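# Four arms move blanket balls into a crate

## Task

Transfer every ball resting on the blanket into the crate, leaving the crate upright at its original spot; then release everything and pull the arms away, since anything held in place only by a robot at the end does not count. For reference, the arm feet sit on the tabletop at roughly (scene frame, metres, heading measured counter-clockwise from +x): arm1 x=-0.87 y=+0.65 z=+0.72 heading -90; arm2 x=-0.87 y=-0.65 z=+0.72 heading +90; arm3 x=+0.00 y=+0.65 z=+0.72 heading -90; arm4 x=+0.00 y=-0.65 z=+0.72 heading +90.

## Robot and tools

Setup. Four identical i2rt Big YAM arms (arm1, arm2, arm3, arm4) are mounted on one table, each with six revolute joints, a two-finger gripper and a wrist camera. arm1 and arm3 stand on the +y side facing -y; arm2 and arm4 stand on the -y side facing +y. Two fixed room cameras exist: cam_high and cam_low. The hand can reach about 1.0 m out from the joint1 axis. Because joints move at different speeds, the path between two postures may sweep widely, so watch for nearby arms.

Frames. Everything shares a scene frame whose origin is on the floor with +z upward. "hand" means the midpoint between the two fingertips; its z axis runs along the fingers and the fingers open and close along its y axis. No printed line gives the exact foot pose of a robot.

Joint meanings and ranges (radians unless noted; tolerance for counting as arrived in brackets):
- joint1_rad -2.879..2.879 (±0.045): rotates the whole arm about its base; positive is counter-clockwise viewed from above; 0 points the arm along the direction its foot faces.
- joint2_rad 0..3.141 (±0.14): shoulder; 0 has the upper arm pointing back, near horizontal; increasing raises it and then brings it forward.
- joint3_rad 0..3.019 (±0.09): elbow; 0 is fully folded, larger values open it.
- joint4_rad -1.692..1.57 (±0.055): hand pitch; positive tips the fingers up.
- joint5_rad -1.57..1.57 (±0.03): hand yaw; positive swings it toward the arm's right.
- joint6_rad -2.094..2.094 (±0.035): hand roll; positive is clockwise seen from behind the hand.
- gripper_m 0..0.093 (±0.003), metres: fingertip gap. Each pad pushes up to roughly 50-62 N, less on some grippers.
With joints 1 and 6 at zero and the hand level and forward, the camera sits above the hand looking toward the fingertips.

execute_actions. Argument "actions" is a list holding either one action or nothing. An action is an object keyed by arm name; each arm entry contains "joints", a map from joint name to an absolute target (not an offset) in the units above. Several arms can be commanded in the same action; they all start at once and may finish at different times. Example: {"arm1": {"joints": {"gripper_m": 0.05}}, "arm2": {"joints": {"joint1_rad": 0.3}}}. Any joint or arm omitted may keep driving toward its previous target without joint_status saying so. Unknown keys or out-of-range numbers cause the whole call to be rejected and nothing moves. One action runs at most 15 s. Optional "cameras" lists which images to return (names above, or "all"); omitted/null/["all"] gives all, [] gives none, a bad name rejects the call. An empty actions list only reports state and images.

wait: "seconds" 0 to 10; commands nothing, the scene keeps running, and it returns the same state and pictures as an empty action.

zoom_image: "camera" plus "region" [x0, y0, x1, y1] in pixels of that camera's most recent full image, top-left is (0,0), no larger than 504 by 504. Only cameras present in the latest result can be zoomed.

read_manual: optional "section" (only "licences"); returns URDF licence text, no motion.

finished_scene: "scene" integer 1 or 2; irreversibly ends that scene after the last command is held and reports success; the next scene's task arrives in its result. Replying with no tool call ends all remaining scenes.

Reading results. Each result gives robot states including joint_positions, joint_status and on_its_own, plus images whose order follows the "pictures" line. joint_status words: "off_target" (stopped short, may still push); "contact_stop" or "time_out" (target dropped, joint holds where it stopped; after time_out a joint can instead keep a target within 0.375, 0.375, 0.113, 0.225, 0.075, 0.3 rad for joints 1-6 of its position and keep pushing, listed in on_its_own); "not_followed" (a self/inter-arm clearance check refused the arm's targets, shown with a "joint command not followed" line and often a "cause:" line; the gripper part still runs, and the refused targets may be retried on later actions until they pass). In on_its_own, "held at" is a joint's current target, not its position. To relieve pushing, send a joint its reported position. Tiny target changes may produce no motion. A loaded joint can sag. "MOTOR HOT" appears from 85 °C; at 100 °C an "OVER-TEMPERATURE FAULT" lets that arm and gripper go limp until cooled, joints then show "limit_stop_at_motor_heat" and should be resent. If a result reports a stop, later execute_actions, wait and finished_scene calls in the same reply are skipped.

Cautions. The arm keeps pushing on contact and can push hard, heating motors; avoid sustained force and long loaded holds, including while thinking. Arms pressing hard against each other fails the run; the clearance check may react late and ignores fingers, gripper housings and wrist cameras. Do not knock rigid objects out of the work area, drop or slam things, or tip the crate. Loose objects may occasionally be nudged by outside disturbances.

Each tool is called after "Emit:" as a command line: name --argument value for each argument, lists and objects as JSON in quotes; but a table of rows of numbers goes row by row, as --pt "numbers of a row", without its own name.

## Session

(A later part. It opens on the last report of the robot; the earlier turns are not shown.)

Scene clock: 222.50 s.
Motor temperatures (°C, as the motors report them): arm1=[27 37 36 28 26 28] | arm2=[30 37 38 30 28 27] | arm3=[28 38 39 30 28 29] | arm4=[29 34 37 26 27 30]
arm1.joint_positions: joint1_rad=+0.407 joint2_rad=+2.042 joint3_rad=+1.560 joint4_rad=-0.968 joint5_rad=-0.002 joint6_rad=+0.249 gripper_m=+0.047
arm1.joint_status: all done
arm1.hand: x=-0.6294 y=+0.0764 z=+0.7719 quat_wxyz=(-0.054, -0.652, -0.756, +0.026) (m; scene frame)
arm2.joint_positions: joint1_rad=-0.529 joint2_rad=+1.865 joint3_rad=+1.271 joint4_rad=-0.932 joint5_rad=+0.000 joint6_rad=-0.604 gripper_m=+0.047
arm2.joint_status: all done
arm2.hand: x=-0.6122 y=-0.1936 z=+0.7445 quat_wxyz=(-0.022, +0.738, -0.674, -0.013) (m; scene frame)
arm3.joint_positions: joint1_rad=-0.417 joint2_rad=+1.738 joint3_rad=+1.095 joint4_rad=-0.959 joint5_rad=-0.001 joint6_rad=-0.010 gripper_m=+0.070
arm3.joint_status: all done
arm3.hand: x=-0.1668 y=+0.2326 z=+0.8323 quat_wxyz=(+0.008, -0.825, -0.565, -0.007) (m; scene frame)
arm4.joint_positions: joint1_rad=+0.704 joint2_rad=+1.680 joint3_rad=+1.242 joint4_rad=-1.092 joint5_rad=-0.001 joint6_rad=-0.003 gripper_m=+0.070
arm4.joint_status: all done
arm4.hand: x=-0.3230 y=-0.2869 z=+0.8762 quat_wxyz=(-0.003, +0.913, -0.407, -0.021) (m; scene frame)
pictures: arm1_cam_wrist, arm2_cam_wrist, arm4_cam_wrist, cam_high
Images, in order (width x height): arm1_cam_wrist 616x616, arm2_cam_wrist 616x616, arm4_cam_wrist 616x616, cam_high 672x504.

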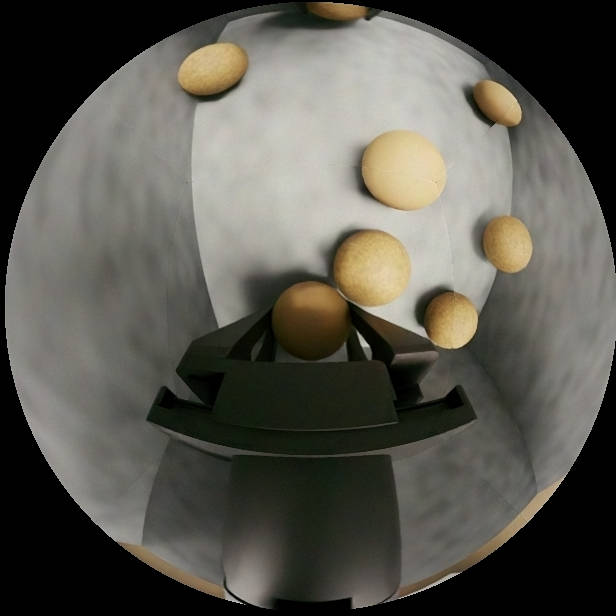

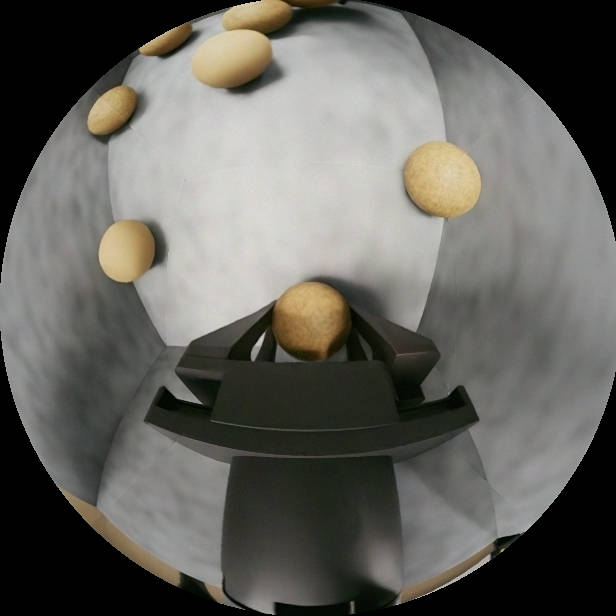

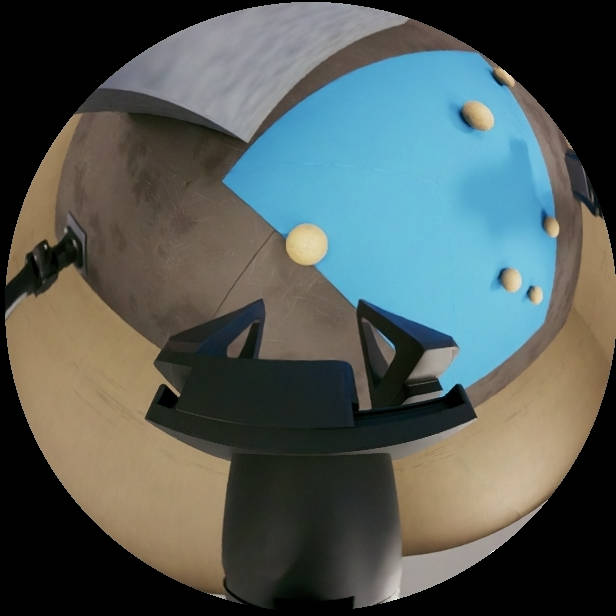

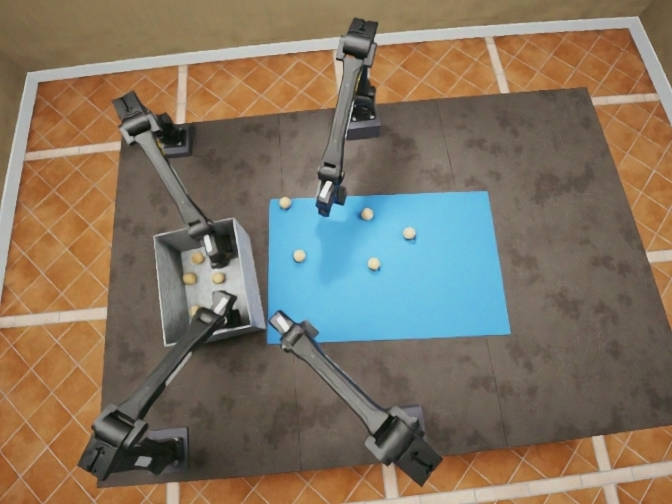

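Emit:
execute_actions --actions '[]' --cameras '["cam_high","arm1_cam_wrist","arm2_cam_wrist"]'

Emit:
zoom_image --camera "cam_high" --region '[130, 210, 270, 360]'

Scene clock: 222.70 s.
Motor temperatures (°C, as the motors report them): arm1=[27 37 36 28 26 28] | arm2=[30 37 38 30 28 27] | arm3=[28 38 39 30 28 29] | arm4=[29 34 37 26 27 30]
arm1.joint_positions: joint1_rad=+0.407 joint2_rad=+2.042 joint3_rad=+1.560 joint4_rad=-0.968 joint5_rad=-0.002 joint6_rad=+0.250 gripper_m=+0.047
arm1.joint_status: all done
arm1.hand: x=-0.6294 y=+0.0764 z=+0.7719 quat_wxyz=(-0.054, -0.652, -0.756, +0.026) (m; scene frame)
arm2.joint_positions: joint1_rad=-0.529 joint2_rad=+1.865 joint3_rad=+1.271 joint4_rad=-0.932 joint5_rad=+0.000 joint6_rad=-0.604 gripper_m=+0.047
arm2.joint_status: all done
arm2.hand: x=-0.6122 y=-0.1936 z=+0.7445 quat_wxyz=(-0.022, +0.738, -0.674, -0.013) (m; scene frame)
arm3.joint_positions: joint1_rad=-0.417 joint2_rad=+1.738 joint3_rad=+1.095 joint4_rad=-0.959 joint5_rad=-0.001 joint6_rad=-0.010 gripper_m=+0.070
arm3.joint_status: all done
arm3.hand: x=-0.1668 y=+0.2326 z=+0.8323 quat_wxyz=(+0.008, -0.825, -0.565, -0.007) (m; scene frame)
arm4.joint_positions: joint1_rad=+0.704 joint2_rad=+1.680 joint3_rad=+1.242 joint4_rad=-1.092 joint5_rad=-0.001 joint6_rad=-0.003 gripper_m=+0.070
arm4.joint_status: all done
arm4.hand: x=-0.3230 y=-0.2869 z=+0.8762 quat_wxyz=(-0.003, +0.913, -0.407, -0.021) (m; scene frame)
pictures: arm1_cam_wrist, arm2_cam_wrist, cam_high
Images, in order (width x height): arm1_cam_wrist 616x616, arm2_cam_wrist 616x616, cam_high 672x504.

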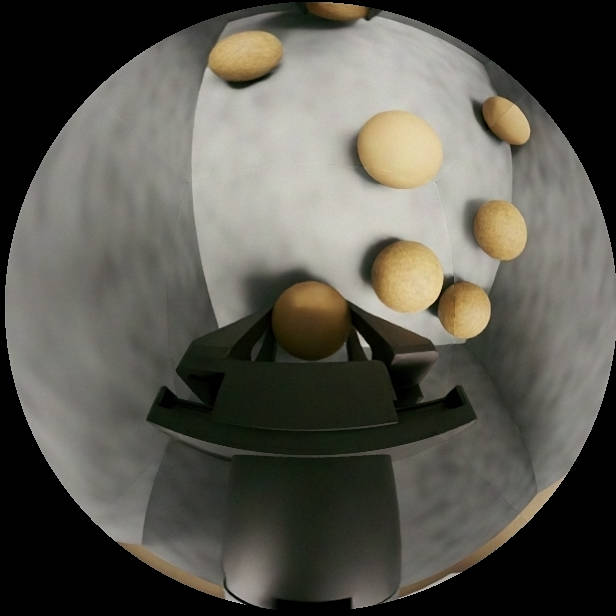

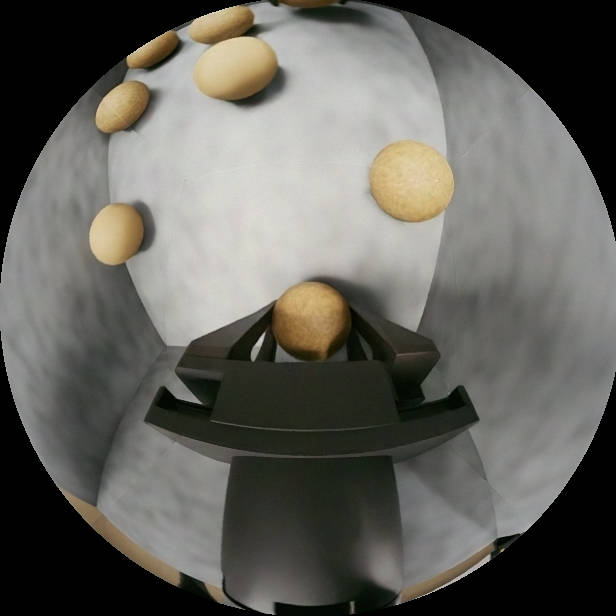

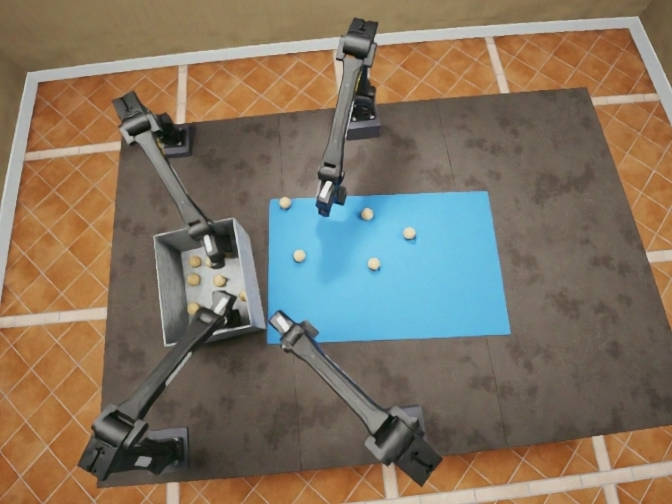

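Region (130, 210, 270, 360) of cam_high's 672x504 image, scaled by 3.360, with more detail than that image has; it fills the left 470 columns of this view, and the rest is white.

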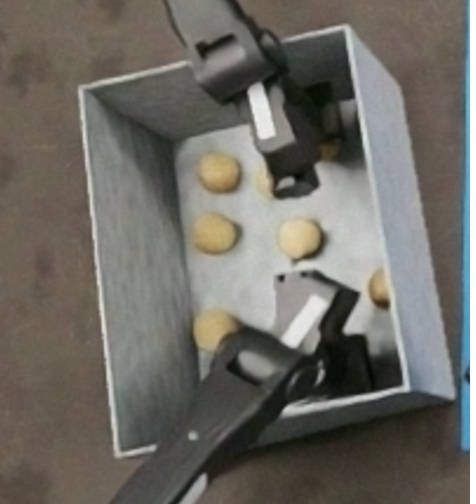

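Emit:
execute_actions --actions '[{"arm1":{"joints":{"joint2_rad":1.905,"joint3_rad":1.95,"joint4_rad":-1.495,"joint6_rad":0.42,"gripper_m":0.062}},"arm2":{"joints":{"joint2_rad":1.66,"joint3_rad":1.69,"joint4_rad":-1.53,"joint6_rad":-0.46,"gripper_m":0.062}},"arm3":{"joints":{"joint1_rad":-0.09,"joint6_rad":-0.6,"gripper_m":0.075}},"arm4":{"joints":{"joint1_rad":0.10,"joint2_rad":2.05,"joint3_rad":1.78,"joint4_rad":-1.26,"joint6_rad":-0.6,"gripper_m":0.075}}}]' --cameras '["cam_high","arm1_cam_wrist","arm3_cam_wrist","arm4_cam_wrist"]'

Scene clock: 241.97 s.
Motor temperatures (°C, as the motors report them): arm1=[27 37 36 28 26 28] | arm2=[30 37 39 30 28 27] | arm3=[28 38 38 30 28 29] | arm4=[29 34 38 26 27 30]
arm1.joint_positions: joint1_rad=+0.407 joint2_rad=+1.879 joint3_rad=+1.927 joint4_rad=-1.483 joint5_rad=-0.002 joint6_rad=+0.410 gripper_m=+0.062
arm1.joint_status: all done
arm1.hand: x=-0.6315 y=+0.0819 z=+1.0016 quat_wxyz=(-0.064, -0.710, -0.701, +0.025) (m; scene frame)
arm2.joint_positions: joint1_rad=-0.529 joint2_rad=+1.668 joint3_rad=+1.662 joint4_rad=-1.521 joint5_rad=+0.000 joint6_rad=-0.472 gripper_m=+0.062
arm2.joint_status: all done
arm2.hand: x=-0.6120 y=-0.2007 z=+0.9838 quat_wxyz=(-0.021, +0.692, -0.721, -0.014) (m; scene frame)
arm3.joint_positions: joint1_rad=-0.088 joint2_rad=+1.738 joint3_rad=+1.095 joint4_rad=-0.957 joint5_rad=-0.001 joint6_rad=-0.589 gripper_m=+0.075
arm3.joint_status: all done
arm3.hand: x=-0.0227 y=+0.2006 z=+0.8309 quat_wxyz=(+0.009, -0.493, -0.870, -0.008) (m; scene frame)
arm4.joint_positions: joint1_rad=+0.104 joint2_rad=+2.044 joint3_rad=+1.740 joint4_rad=-1.242 joint5_rad=+0.001 joint6_rad=-0.591 gripper_m=+0.075
arm4.joint_status: all done
arm4.hand: x=-0.0796 y=-0.0292 z=+0.8582 quat_wxyz=(-0.007, +0.911, -0.412, -0.009) (m; scene frame)
pictures: arm1_cam_wrist, arm3_cam_wrist, arm4_cam_wrist, cam_high
Images, in order (width x height): arm1_cam_wrist 616x616, arm3_cam_wrist 616x616, arm4_cam_wrist 616x616, cam_high 672x504.

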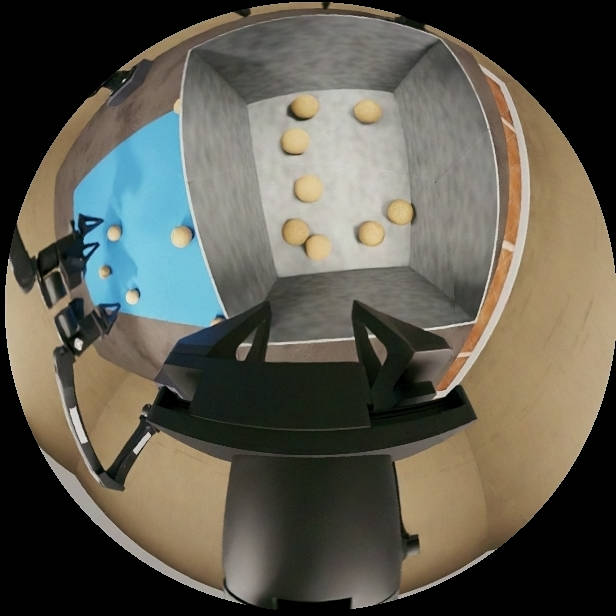

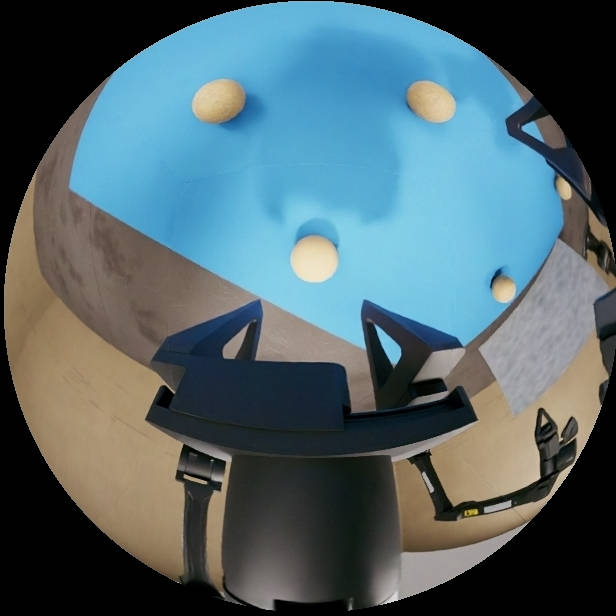

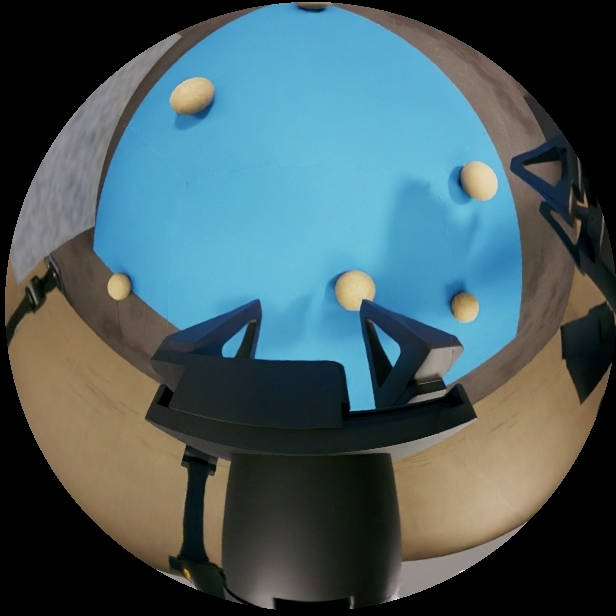

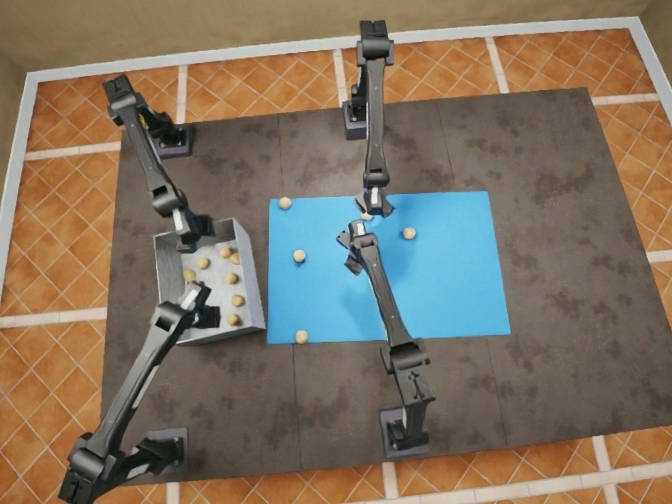

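Emit:
execute_actions --actions '[{"arm1":{"joints":{"joint1_rad":0.855,"joint6_rad":0.0,"gripper_m":0.088}},"arm2":{"joints":{"joint1_rad":-0.972,"joint2_rad":1.865,"joint3_rad":2.0,"joint4_rad":-1.46,"joint6_rad":-0.03,"gripper_m":0.088}},"arm3":{"joints":{"joint2_rad":1.902,"joint3_rad":1.026,"joint4_rad":-0.69}},"arm4":{"joints":{"joint1_rad":-0.008}}}]' --cameras '["arm1_cam_wrist","arm2_cam_wrist","arm3_cam_wrist","arm4_cam_wrist"]'

Scene clock: 245.30 s.
Motor temperatures (°C, as the motors report them): arm1=[27 37 37 28 26 28] | arm2=[30 37 40 30 28 27] | arm3=[28 38 38 30 28 29] | arm4=[29 35 39 26 27 30]
arm1.joint_positions: joint1_rad=+0.850 joint2_rad=+1.879 joint3_rad=+1.927 joint4_rad=-1.483 joint5_rad=-0.002 joint6_rad=+0.010 gripper_m=+0.088
arm1.joint_status: all done
arm1.hand: x=-0.4110 y=+0.2389 z=+1.0014 quat_wxyz=(-0.064, -0.361, -0.930, +0.024) (m; scene frame)
arm2.joint_positions: joint1_rad=-0.965 joint2_rad=+1.892 joint3_rad=+1.928 joint4_rad=-1.464 joint5_rad=+0.001 joint6_rad=-0.041 gripper_m=+0.088
arm2.joint_status: all done
arm2.hand: x=-0.3610 y=-0.2900 z=+0.9653 quat_wxyz=(-0.064, +0.324, -0.943, -0.027) (m; scene frame)
arm3.joint_positions: joint1_rad=-0.088 joint2_rad=+1.902 joint3_rad=+1.019 joint4_rad=-0.699 joint5_rad=-0.001 joint6_rad=-0.590 gripper_m=+0.075
arm3.joint_status: all done
arm3.hand: x=-0.0237 y=+0.2013 z=+0.7386 quat_wxyz=(+0.005, -0.493, -0.870, +0.001) (m; scene frame)
arm4.joint_positions: joint1_rad=-0.013 joint2_rad=+2.044 joint3_rad=+1.740 joint4_rad=-1.242 joint5_rad=+0.000 joint6_rad=-0.592 gripper_m=+0.075
arm4.joint_status: all done
arm4.hand: x=-0.0067 y=-0.0241 z=+0.8575 quat_wxyz=(-0.007, +0.885, -0.465, -0.009) (m; scene frame)
pictures: arm1_cam_wrist, arm2_cam_wrist, arm3_cam_wrist, arm4_cam_wrist
Images, in order (width x height): arm1_cam_wrist 616x616, arm2_cam_wrist 616x616, arm3_cam_wrist 616x616, arm4_cam_wrist 616x616.

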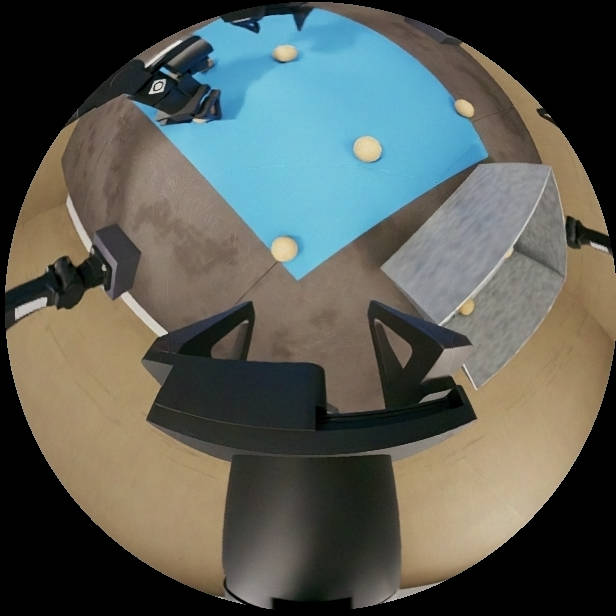

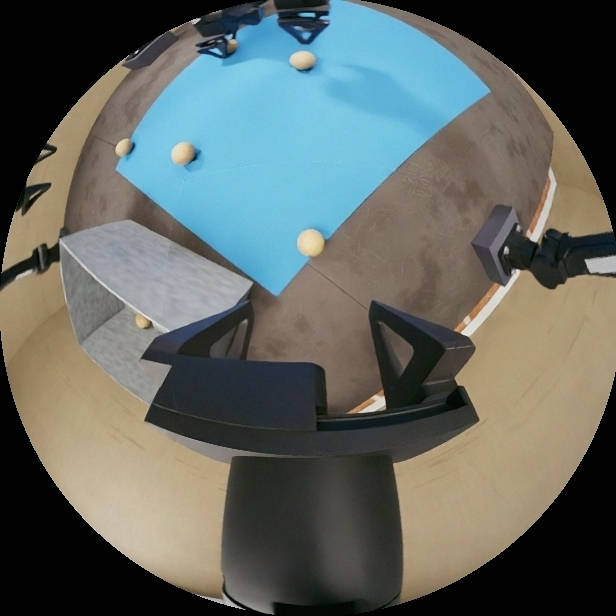

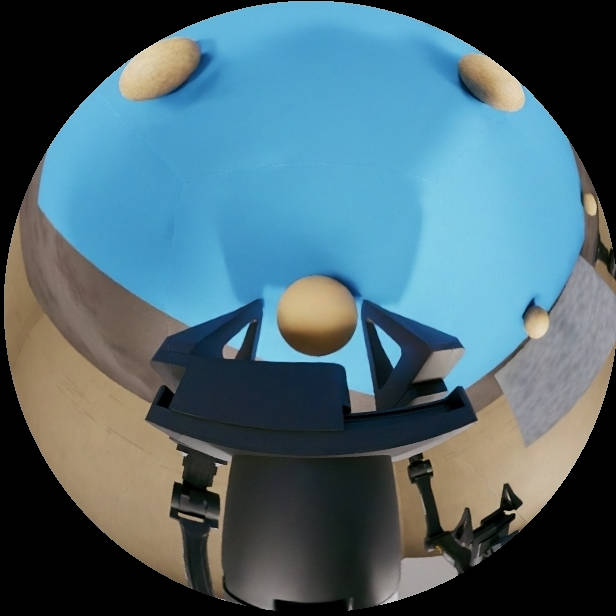

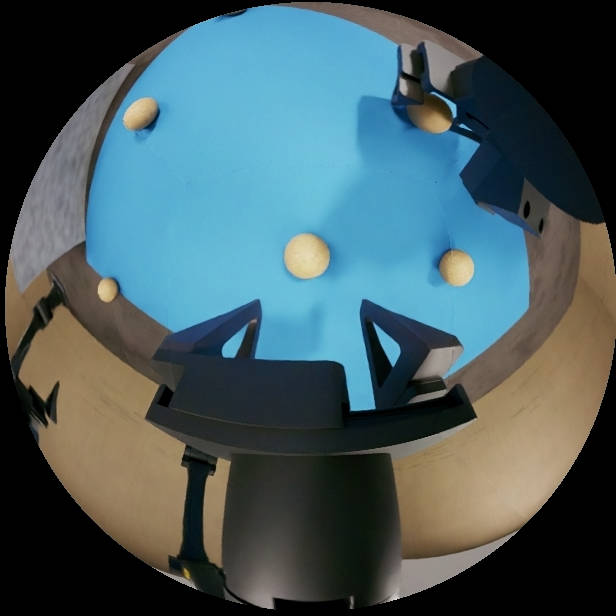

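Emit:
execute_actions --actions '[{"arm1":{"joints":{"joint1_rad":0.938,"joint2_rad":2.098,"joint3_rad":1.587,"joint4_rad":-0.973}},"arm2":{"joints":{"joint2_rad":2.115,"joint3_rad":1.657,"joint4_rad":-1.03}},"arm3":{"joints":{"gripper_m":0.03}},"arm4":{"joints":{"joint1_rad":0.0,"joint2_rad":2.157,"joint3_rad":1.652,"joint4_rad":-1.018}}}]' --cameras '["arm1_cam_wrist","arm2_cam_wrist","arm4_cam_wrist"]'

Scene clock: 248.03 s.
Motor temperatures (°C, as the motors report them): arm1=[27 37 37 28 26 28] | arm2=[30 37 40 30 28 27] | arm3=[28 38 38 30 28 29] | arm4=[29 35 39 26 27 30]
arm1.joint_positions: joint1_rad=+0.941 joint2_rad=+2.076 joint3_rad=+1.587 joint4_rad=-0.987 joint5_rad=+0.003 joint6_rad=+0.010 gripper_m=+0.088
arm1.joint_status: all done
arm1.hand: x=-0.3690 y=+0.2764 z=+0.7609 quat_wxyz=(-0.045, -0.319, -0.947, +0.017) (m; scene frame)
arm2.joint_positions: joint1_rad=-0.963 joint2_rad=+2.110 joint3_rad=+1.662 joint4_rad=-1.041 joint5_rad=+0.001 joint6_rad=-0.041 gripper_m=+0.088
arm2.joint_status: all done
arm2.hand: x=-0.3511 y=-0.2771 z=+0.7365 quat_wxyz=(-0.035, +0.326, -0.944, -0.018) (m; scene frame)
arm3.joint_positions: joint1_rad=-0.088 joint2_rad=+1.902 joint3_rad=+1.019 joint4_rad=-0.699 joint5_rad=-0.001 joint6_rad=-0.590 gripper_m=+0.047
arm3.joint_status: gripper_m off_target (ended at +0.047, target +0.030)
arm3.hand: x=-0.0237 y=+0.2013 z=+0.7386 quat_wxyz=(+0.005, -0.493, -0.870, +0.001) (m; scene frame)
arm4.joint_positions: joint1_rad=-0.010 joint2_rad=+2.153 joint3_rad=+1.649 joint4_rad=-1.036 joint5_rad=+0.000 joint6_rad=-0.592 gripper_m=+0.075
arm4.joint_status: all done
arm4.hand: x=-0.0096 y=-0.0212 z=+0.7598 quat_wxyz=(-0.009, +0.886, -0.463, -0.010) (m; scene frame)
pictures: arm1_cam_wrist, arm2_cam_wrist, arm4_cam_wrist
Images, in order (width x height): arm1_cam_wrist 616x616, arm2_cam_wrist 616x616, arm4_cam_wrist 616x616.

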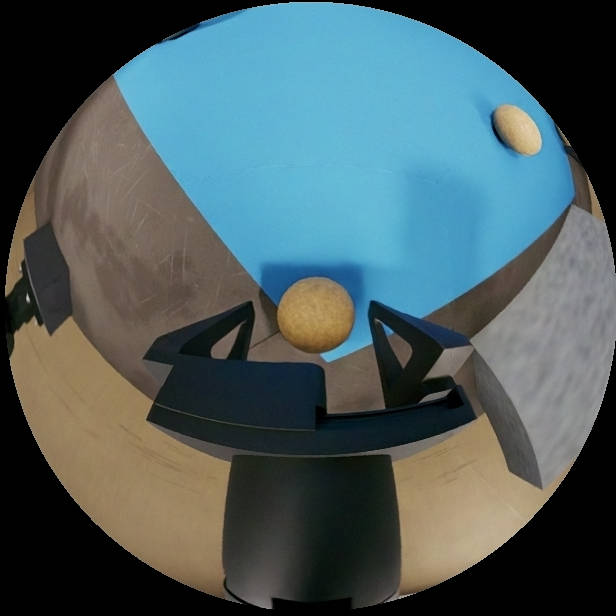

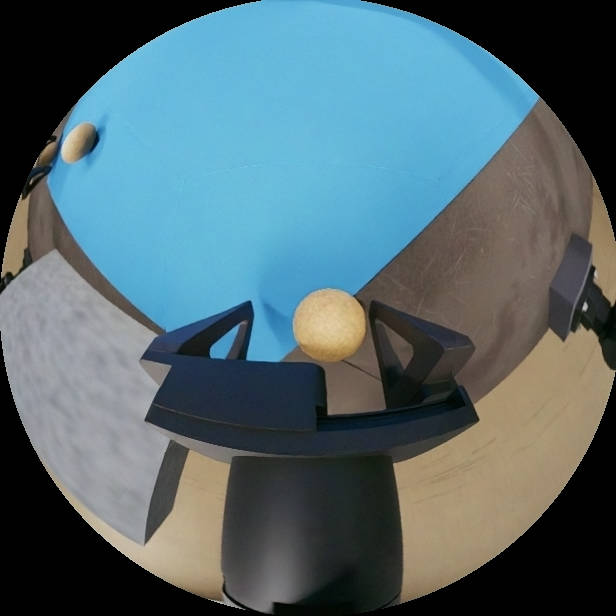

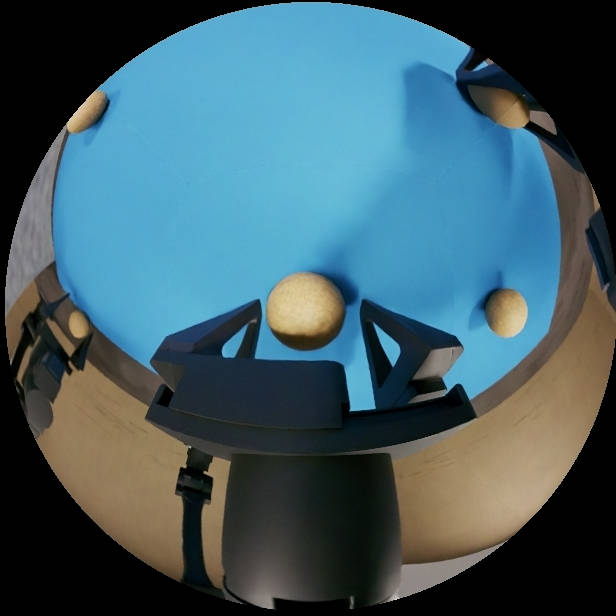

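Emit:
execute_actions --actions '[]' --cameras '["arm2_cam_wrist"]'

Scene clock: 248.60 s.
Motor temperatures (°C, as the motors report them): arm1=[27 37 37 28 26 28] | arm2=[30 37 40 30 28 27] | arm3=[28 38 38 30 28 29] | arm4=[29 35 38 26 27 30]
arm1.joint_positions: joint1_rad=+0.941 joint2_rad=+2.076 joint3_rad=+1.587 joint4_rad=-0.987 joint5_rad=+0.003 joint6_rad=+0.010 gripper_m=+0.088
arm1.joint_status: all done
arm1.hand: x=-0.3690 y=+0.2764 z=+0.7609 quat_wxyz=(-0.045, -0.319, -0.947, +0.017) (m; scene frame)
arm2.joint_positions: joint1_rad=-0.963 joint2_rad=+2.110 joint3_rad=+1.662 joint4_rad=-1.041 joint5_rad=+0.001 joint6_rad=-0.041 gripper_m=+0.088
arm2.joint_status: all done
arm2.hand: x=-0.3511 y=-0.2771 z=+0.7365 quat_wxyz=(-0.035, +0.326, -0.944, -0.018) (m; scene frame)
arm3.joint_positions: joint1_rad=-0.088 joint2_rad=+1.902 joint3_rad=+1.019 joint4_rad=-0.699 joint5_rad=-0.001 joint6_rad=-0.590 gripper_m=+0.047
arm3.joint_status: gripper_m off_target (ended at +0.047, target +0.030)
arm3.hand: x=-0.0237 y=+0.2013 z=+0.7386 quat_wxyz=(+0.005, -0.493, -0.870, +0.001) (m; scene frame)
arm4.joint_positions: joint1_rad=-0.010 joint2_rad=+2.153 joint3_rad=+1.649 joint4_rad=-1.036 joint5_rad=+0.000 joint6_rad=-0.592 gripper_m=+0.075
arm4.joint_status: all done
arm4.hand: x=-0.0096 y=-0.0212 z=+0.7598 quat_wxyz=(-0.009, +0.886, -0.463, -0.010) (m; scene frame)
pictures: arm2_cam_wrist
Images, in order (width x height): arm2_cam_wrist 616x616.

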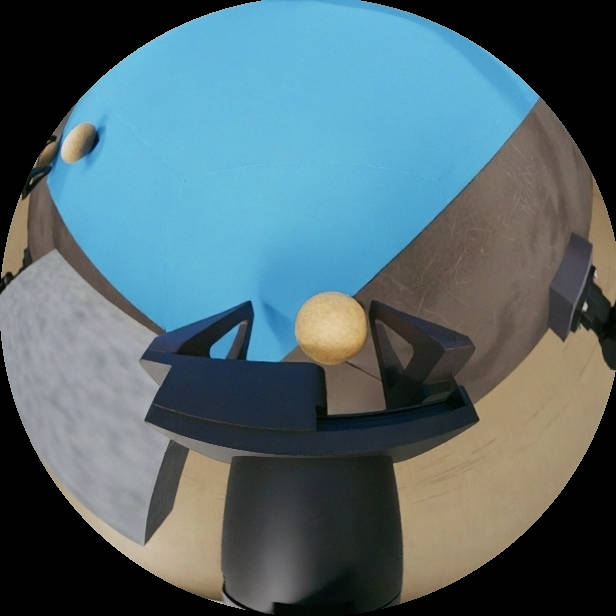

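Emit:
execute_actions --actions '[{"arm1":{"joints":{"joint3_rad":1.577,"gripper_m":0.03}},"arm2":{"joints":{"joint1_rad":-0.992,"joint3_rad":1.65,"joint4_rad":-1.09}},"arm4":{"joints":{"joint3_rad":1.635,"joint4_rad":-1.0}},"arm3":{"joints":{"joint2_rad":1.84,"joint4_rad":-0.76}}}]' --cameras '["arm1_cam_wrist","arm2_cam_wrist","arm4_cam_wrist"]'

Scene clock: 249.90 s.
Motor temperatures (°C, as the motors report them): arm1=[27 37 37 28 26 28] | arm2=[30 37 39 30 28 27] | arm3=[28 38 38 30 28 29] | arm4=[29 35 38 26 27 30]
arm1.joint_positions: joint1_rad=+0.941 joint2_rad=+2.076 joint3_rad=+1.579 joint4_rad=-0.987 joint5_rad=+0.003 joint6_rad=+0.010 gripper_m=+0.048
arm1.joint_status: gripper_m off_target (ended at +0.048, target +0.030); the others done
arm1.hand: x=-0.3715 y=+0.2784 z=+0.7581 quat_wxyz=(-0.041, -0.318, -0.947, +0.015) (m; scene frame)
arm2.joint_positions: joint1_rad=-0.989 joint2_rad=+2.110 joint3_rad=+1.656 joint4_rad=-1.081 joint5_rad=+0.001 joint6_rad=-0.041 gripper_m=+0.088
arm2.joint_status: all done
arm2.hand: x=-0.3520 y=-0.2974 z=+0.7336 quat_wxyz=(-0.013, +0.314, -0.949, -0.011) (m; scene frame)
arm3.joint_positions: joint1_rad=-0.088 joint2_rad=+1.844 joint3_rad=+1.019 joint4_rad=-0.752 joint5_rad=-0.001 joint6_rad=-0.590 gripper_m=+0.047
arm3.joint_status: all done
arm3.hand: x=-0.0233 y=+0.2033 z=+0.7632 quat_wxyz=(+0.004, -0.493, -0.870, +0.003) (m; scene frame)
arm4.joint_positions: joint1_rad=-0.010 joint2_rad=+2.153 joint3_rad=+1.649 joint4_rad=-1.019 joint5_rad=+0.000 joint6_rad=-0.592 gripper_m=+0.075
arm4.joint_status: all done
arm4.hand: x=-0.0096 y=-0.0171 z=+0.7600 quat_wxyz=(-0.017, +0.886, -0.463, -0.014) (m; scene frame)
pictures: arm1_cam_wrist, arm2_cam_wrist, arm4_cam_wrist
Images, in order (width x height): arm1_cam_wrist 616x616, arm2_cam_wrist 616x616, arm4_cam_wrist 616x616.

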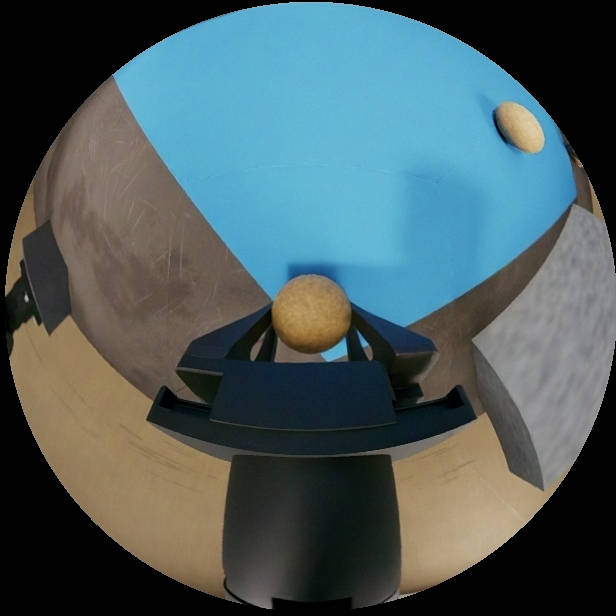

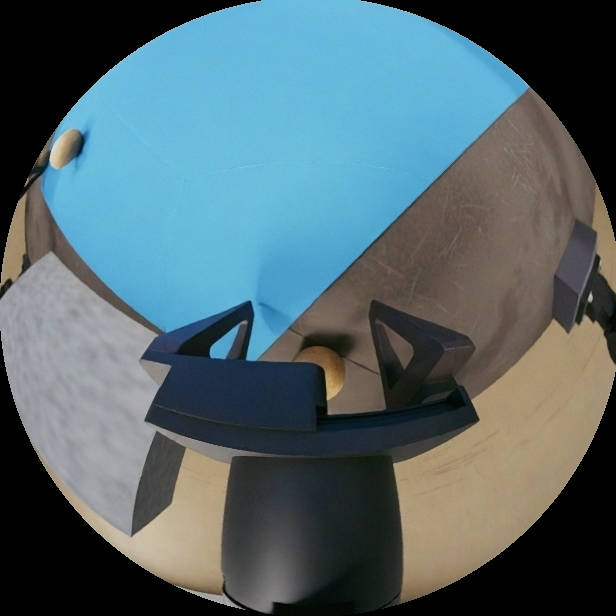

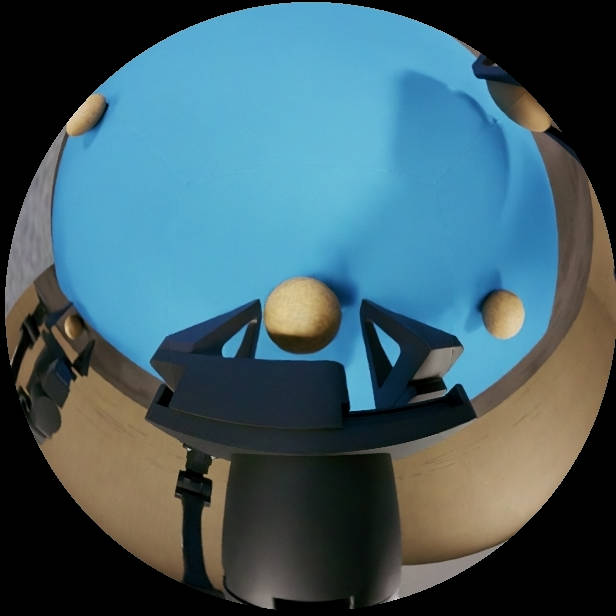

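The ball rolled off the blanket; checking its motion.

Emit:
execute_actions --actions '[]' --cameras '["cam_high","arm2_cam_wrist"]'

Scene clock: 250.03 s.
Motor temperatures (°C, as the motors report them): arm1=[27 37 37 28 26 28] | arm2=[30 37 39 30 28 27] | arm3=[28 38 38 30 28 29] | arm4=[29 35 38 26 27 30]
arm1.joint_positions: joint1_rad=+0.941 joint2_rad=+2.076 joint3_rad=+1.579 joint4_rad=-0.987 joint5_rad=+0.003 joint6_rad=+0.010 gripper_m=+0.048
arm1.joint_status: gripper_m off_target (ended at +0.048, target +0.030); the others done
arm1.hand: x=-0.3715 y=+0.2784 z=+0.7581 quat_wxyz=(-0.041, -0.318, -0.947, +0.015) (m; scene frame)
arm2.joint_positions: joint1_rad=-0.989 joint2_rad=+2.110 joint3_rad=+1.656 joint4_rad=-1.081 joint5_rad=+0.001 joint6_rad=-0.041 gripper_m=+0.088
arm2.joint_status: all done
arm2.hand: x=-0.3520 y=-0.2974 z=+0.7336 quat_wxyz=(-0.013, +0.314, -0.949, -0.011) (m; scene frame)
arm3.joint_positions: joint1_rad=-0.088 joint2_rad=+1.844 joint3_rad=+1.019 joint4_rad=-0.752 joint5_rad=-0.001 joint6_rad=-0.590 gripper_m=+0.047
arm3.joint_status: all done
arm3.hand: x=-0.0233 y=+0.2033 z=+0.7632 quat_wxyz=(+0.004, -0.493, -0.870, +0.003) (m; scene frame)
arm4.joint_positions: joint1_rad=-0.010 joint2_rad=+2.153 joint3_rad=+1.649 joint4_rad=-1.019 joint5_rad=+0.000 joint6_rad=-0.592 gripper_m=+0.075
arm4.joint_status: all done
arm4.hand: x=-0.0096 y=-0.0171 z=+0.7600 quat_wxyz=(-0.017, +0.886, -0.463, -0.014) (m; scene frame)
pictures: arm2_cam_wrist, cam_high
Images, in order (width x height): arm2_cam_wrist 616x616, cam_high 672x504.

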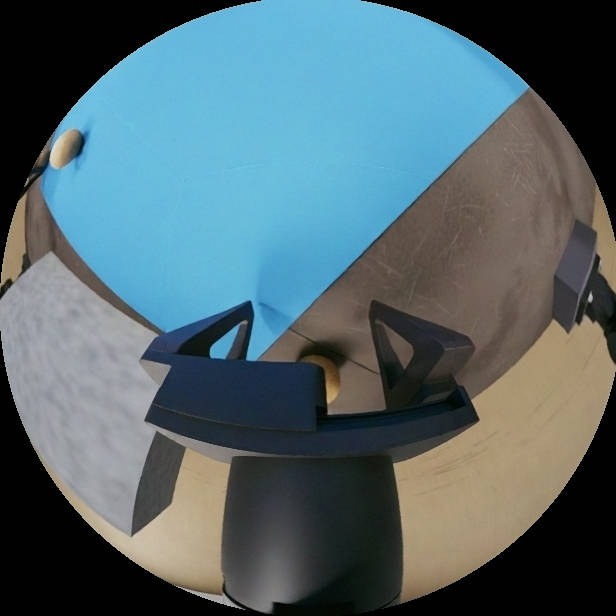

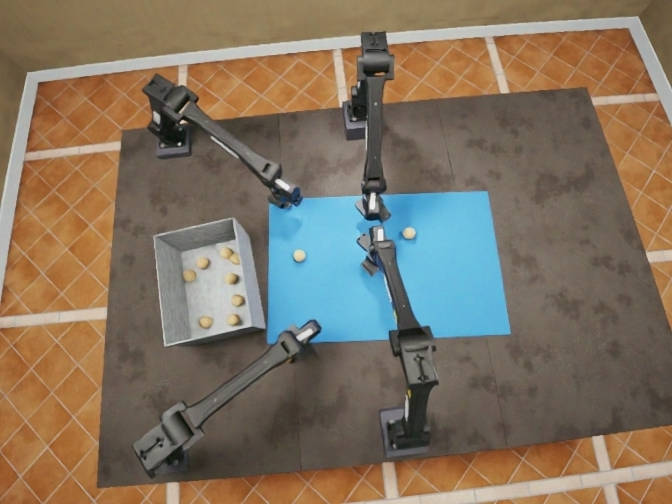

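Emit:
execute_actions --actions '[{"arm1":{"joints":{"joint2_rad":1.85,"joint3_rad":1.93,"joint4_rad":-1.4}},"arm2":{"joints":{"joint2_rad":1.78,"joint3_rad":1.56,"joint4_rad":-1.48}},"arm4":{"joints":{"gripper_m":0.03}},"arm3":{"joints":{"joint2_rad":1.72,"joint3_rad":1.12,"joint4_rad":-0.97}}}]' --cameras '["cam_high","arm2_cam_wrist","arm4_cam_wrist"]'

Scene clock: 252.07 s.
Motor temperatures (°C, as the motors report them): arm1=[27 37 37 28 26 28] | arm2=[30 37 39 30 28 27] | arm3=[28 38 38 30 28 29] | arm4=[29 36 38 26 27 30]
arm1.joint_positions: joint1_rad=+0.941 joint2_rad=+1.829 joint3_rad=+1.921 joint4_rad=-1.388 joint5_rad=+0.003 joint6_rad=+0.010 gripper_m=+0.048
arm1.joint_status: all done
arm1.hand: x=-0.3637 y=+0.2730 z=+1.0336 quat_wxyz=(-0.130, -0.316, -0.939, +0.044) (m; scene frame)
arm2.joint_positions: joint1_rad=-0.989 joint2_rad=+1.788 joint3_rad=+1.544 joint4_rad=-1.472 joint5_rad=+0.001 joint6_rad=-0.041 gripper_m=+0.088
arm2.joint_status: all done
arm2.hand: x=-0.4507 y=-0.3674 z=+0.8773 quat_wxyz=(+0.073, +0.314, -0.946, +0.013) (m; scene frame)
arm3.joint_positions: joint1_rad=-0.088 joint2_rad=+1.701 joint3_rad=+1.102 joint4_rad=-0.962 joint5_rad=-0.001 joint6_rad=-0.590 gripper_m=+0.047
arm3.joint_status: all done
arm3.hand: x=-0.0228 y=+0.1948 z=+0.8489 quat_wxyz=(+0.001, -0.493, -0.870, +0.010) (m; scene frame)
arm4.joint_positions: joint1_rad=-0.010 joint2_rad=+2.153 joint3_rad=+1.649 joint4_rad=-1.019 joint5_rad=+0.000 joint6_rad=-0.592 gripper_m=+0.047
arm4.joint_status: gripper_m off_target (ended at +0.047, target +0.030)
arm4.hand: x=-0.0097 y=-0.0170 z=+0.7600 quat_wxyz=(-0.017, +0.886, -0.463, -0.015) (m; scene frame)
pictures: arm2_cam_wrist, arm4_cam_wrist, cam_high
Images, in order (width x height): arm2_cam_wrist 616x616, arm4_cam_wrist 616x616, cam_high 672x504.

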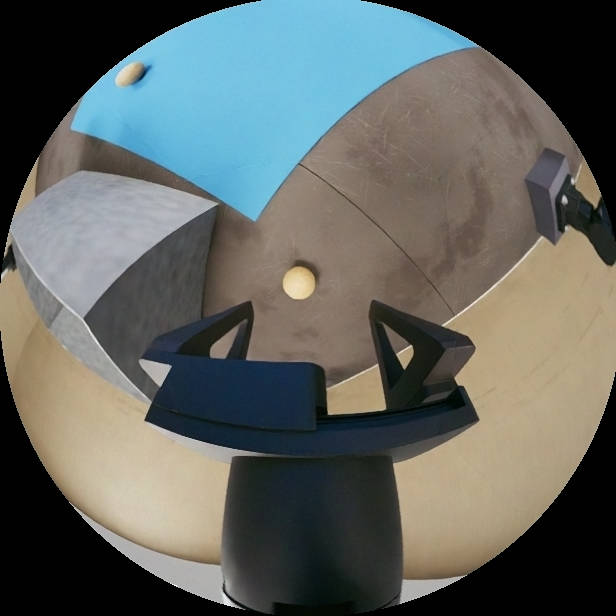

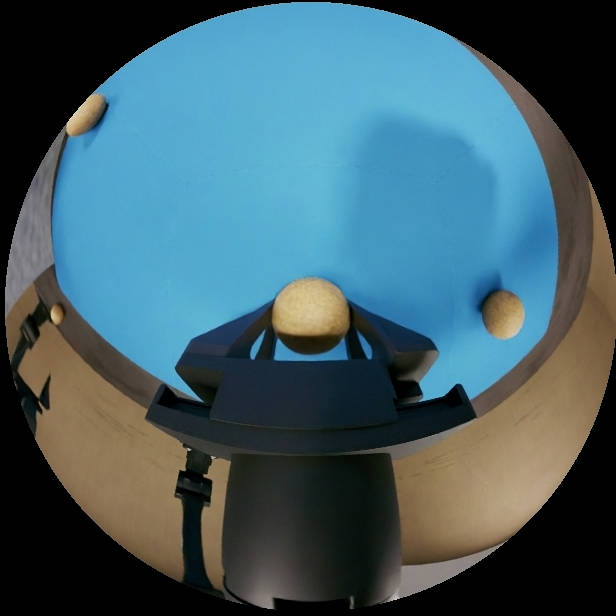

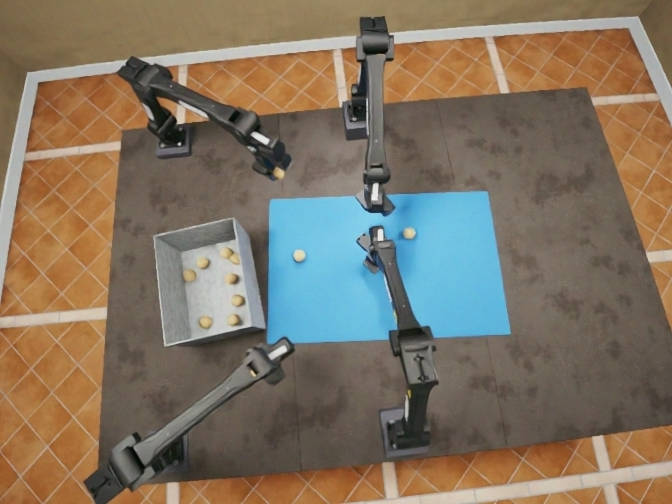

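Emit:
zoom_image --camera "arm2_cam_wrist" --region '[240, 230, 360, 330]'

Emit:
zoom_image --camera "cam_high" --region '[130, 210, 290, 390]'

Emit:
execute_actions --actions '[]' --cameras '["arm2_cam_wrist"]'

Region (240, 230, 360, 330) of arm2_cam_wrist's 616x616 image, scaled by 4.200, with more detail than that image has.

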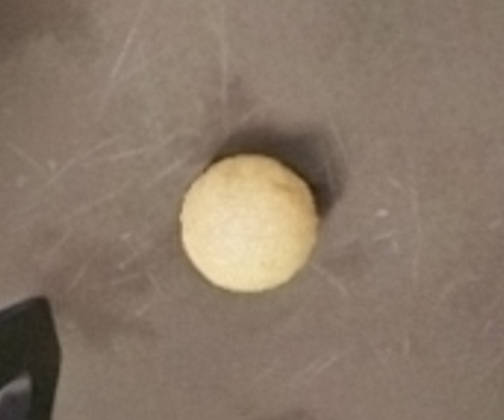

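Region (130, 210, 290, 390) of cam_high's 672x504 image, scaled by 2.800, with more detail than that image has.

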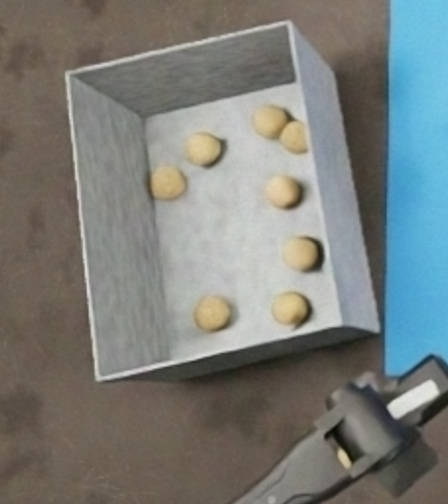

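Scene clock: 252.33 s.
Motor temperatures (°C, as the motors report them): arm1=[27 37 37 28 26 28] | arm2=[30 37 39 30 28 27] | arm3=[28 38 38 30 28 29] | arm4=[29 36 38 26 27 30]
arm1.joint_positions: joint1_rad=+0.941 joint2_rad=+1.829 joint3_rad=+1.921 joint4_rad=-1.388 joint5_rad=+0.003 joint6_rad=+0.010 gripper_m=+0.048
arm1.joint_status: all done
arm1.hand: x=-0.3637 y=+0.2730 z=+1.0336 quat_wxyz=(-0.130, -0.316, -0.939, +0.044) (m; scene frame)
arm2.joint_positions: joint1_rad=-0.989 joint2_rad=+1.788 joint3_rad=+1.544 joint4_rad=-1.472 joint5_rad=+0.001 joint6_rad=-0.041 gripper_m=+0.088
arm2.joint_status: all done
arm2.hand: x=-0.4507 y=-0.3674 z=+0.8773 quat_wxyz=(+0.073, +0.314, -0.946, +0.013) (m; scene frame)
arm3.joint_positions: joint1_rad=-0.088 joint2_rad=+1.701 joint3_rad=+1.102 joint4_rad=-0.962 joint5_rad=-0.001 joint6_rad=-0.590 gripper_m=+0.047
arm3.joint_status: all done
arm3.hand: x=-0.0228 y=+0.1948 z=+0.8489 quat_wxyz=(+0.001, -0.493, -0.870, +0.010) (m; scene frame)
arm4.joint_positions: joint1_rad=-0.010 joint2_rad=+2.153 joint3_rad=+1.649 joint4_rad=-1.019 joint5_rad=+0.000 joint6_rad=-0.592 gripper_m=+0.047
arm4.joint_status: gripper_m off_target (ended at +0.047, target +0.030)
arm4.hand: x=-0.0097 y=-0.0170 z=+0.7600 quat_wxyz=(-0.017, +0.886, -0.463, -0.015) (m; scene frame)
pictures: arm2_cam_wrist
Images, in order (width x height): arm2_cam_wrist 616x616.

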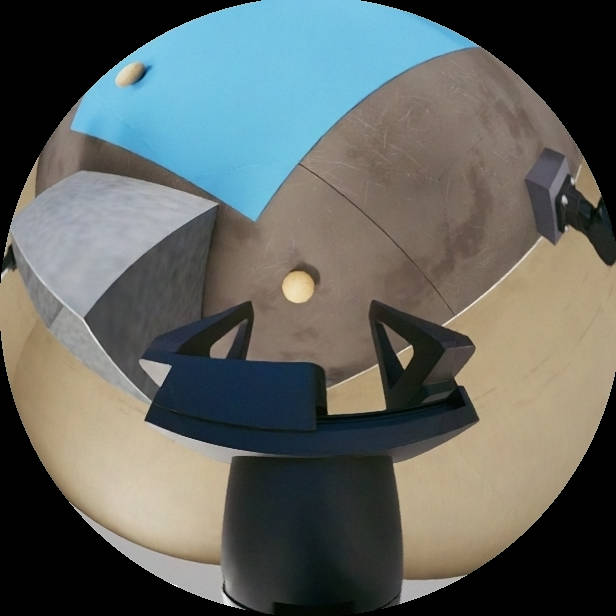

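Emit:
execute_actions --actions '[]' --cameras '["arm2_cam_wrist","cam_high"]'

Emit:
zoom_image --camera "arm2_cam_wrist" --region '[240, 230, 360, 330]'

Scene clock: 255.97 s.
Motor temperatures (°C, as the motors report them): arm1=[27 37 37 28 26 28] | arm2=[30 37 39 30 28 27] | arm3=[28 38 39 30 28 29] | arm4=[29 36 37 26 27 30]
arm1.joint_positions: joint1_rad=+0.941 joint2_rad=+1.829 joint3_rad=+1.921 joint4_rad=-1.388 joint5_rad=+0.003 joint6_rad=+0.010 gripper_m=+0.048
arm1.joint_status: all done
arm1.hand: x=-0.3637 y=+0.2730 z=+1.0336 quat_wxyz=(-0.130, -0.316, -0.939, +0.044) (m; scene frame)
arm2.joint_positions: joint1_rad=-0.989 joint2_rad=+1.788 joint3_rad=+1.544 joint4_rad=-1.472 joint5_rad=+0.001 joint6_rad=-0.041 gripper_m=+0.088
arm2.joint_status: all done
arm2.hand: x=-0.4507 y=-0.3674 z=+0.8773 quat_wxyz=(+0.073, +0.314, -0.946, +0.013) (m; scene frame)
arm3.joint_positions: joint1_rad=-0.088 joint2_rad=+1.701 joint3_rad=+1.102 joint4_rad=-0.962 joint5_rad=-0.001 joint6_rad=-0.590 gripper_m=+0.047
arm3.joint_status: all done
arm3.hand: x=-0.0228 y=+0.1948 z=+0.8489 quat_wxyz=(+0.001, -0.493, -0.870, +0.010) (m; scene frame)
arm4.joint_positions: joint1_rad=-0.010 joint2_rad=+2.153 joint3_rad=+1.649 joint4_rad=-1.019 joint5_rad=+0.000 joint6_rad=-0.592 gripper_m=+0.047
arm4.joint_status: gripper_m off_target (ended at +0.047, target +0.030)
arm4.hand: x=-0.0097 y=-0.0170 z=+0.7600 quat_wxyz=(-0.017, +0.886, -0.463, -0.015) (m; scene frame)
pictures: arm2_cam_wrist, cam_high
Images, in order (width x height): arm2_cam_wrist 616x616, cam_high 672x504.

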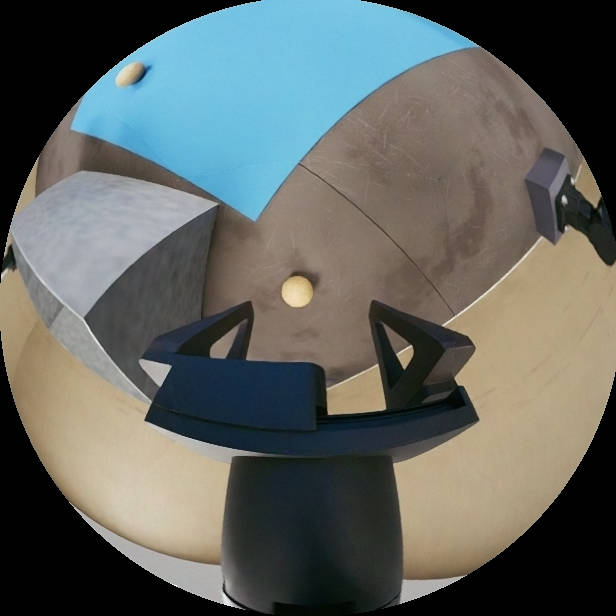

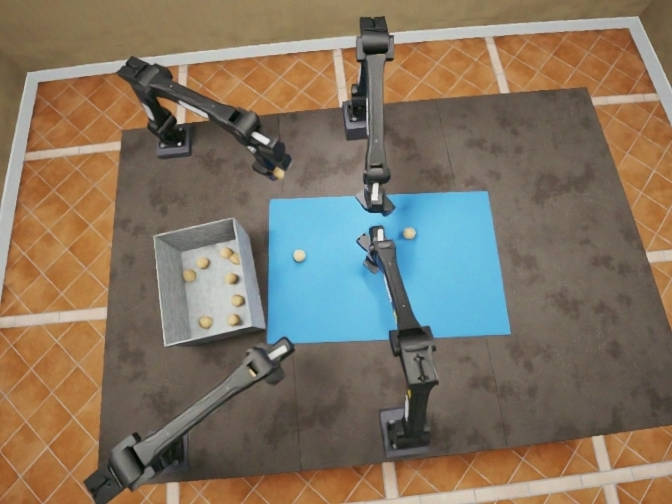

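Region (240, 230, 360, 330) of arm2_cam_wrist's 616x616 image, scaled by 4.200, with more detail than that image has.

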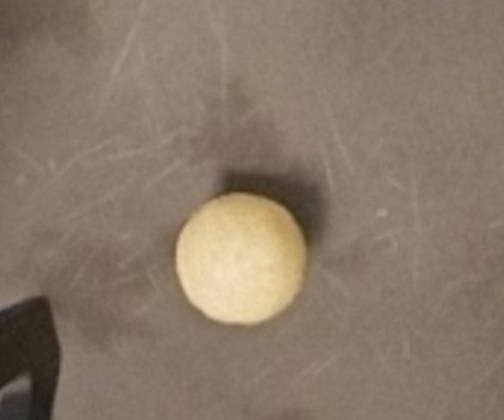

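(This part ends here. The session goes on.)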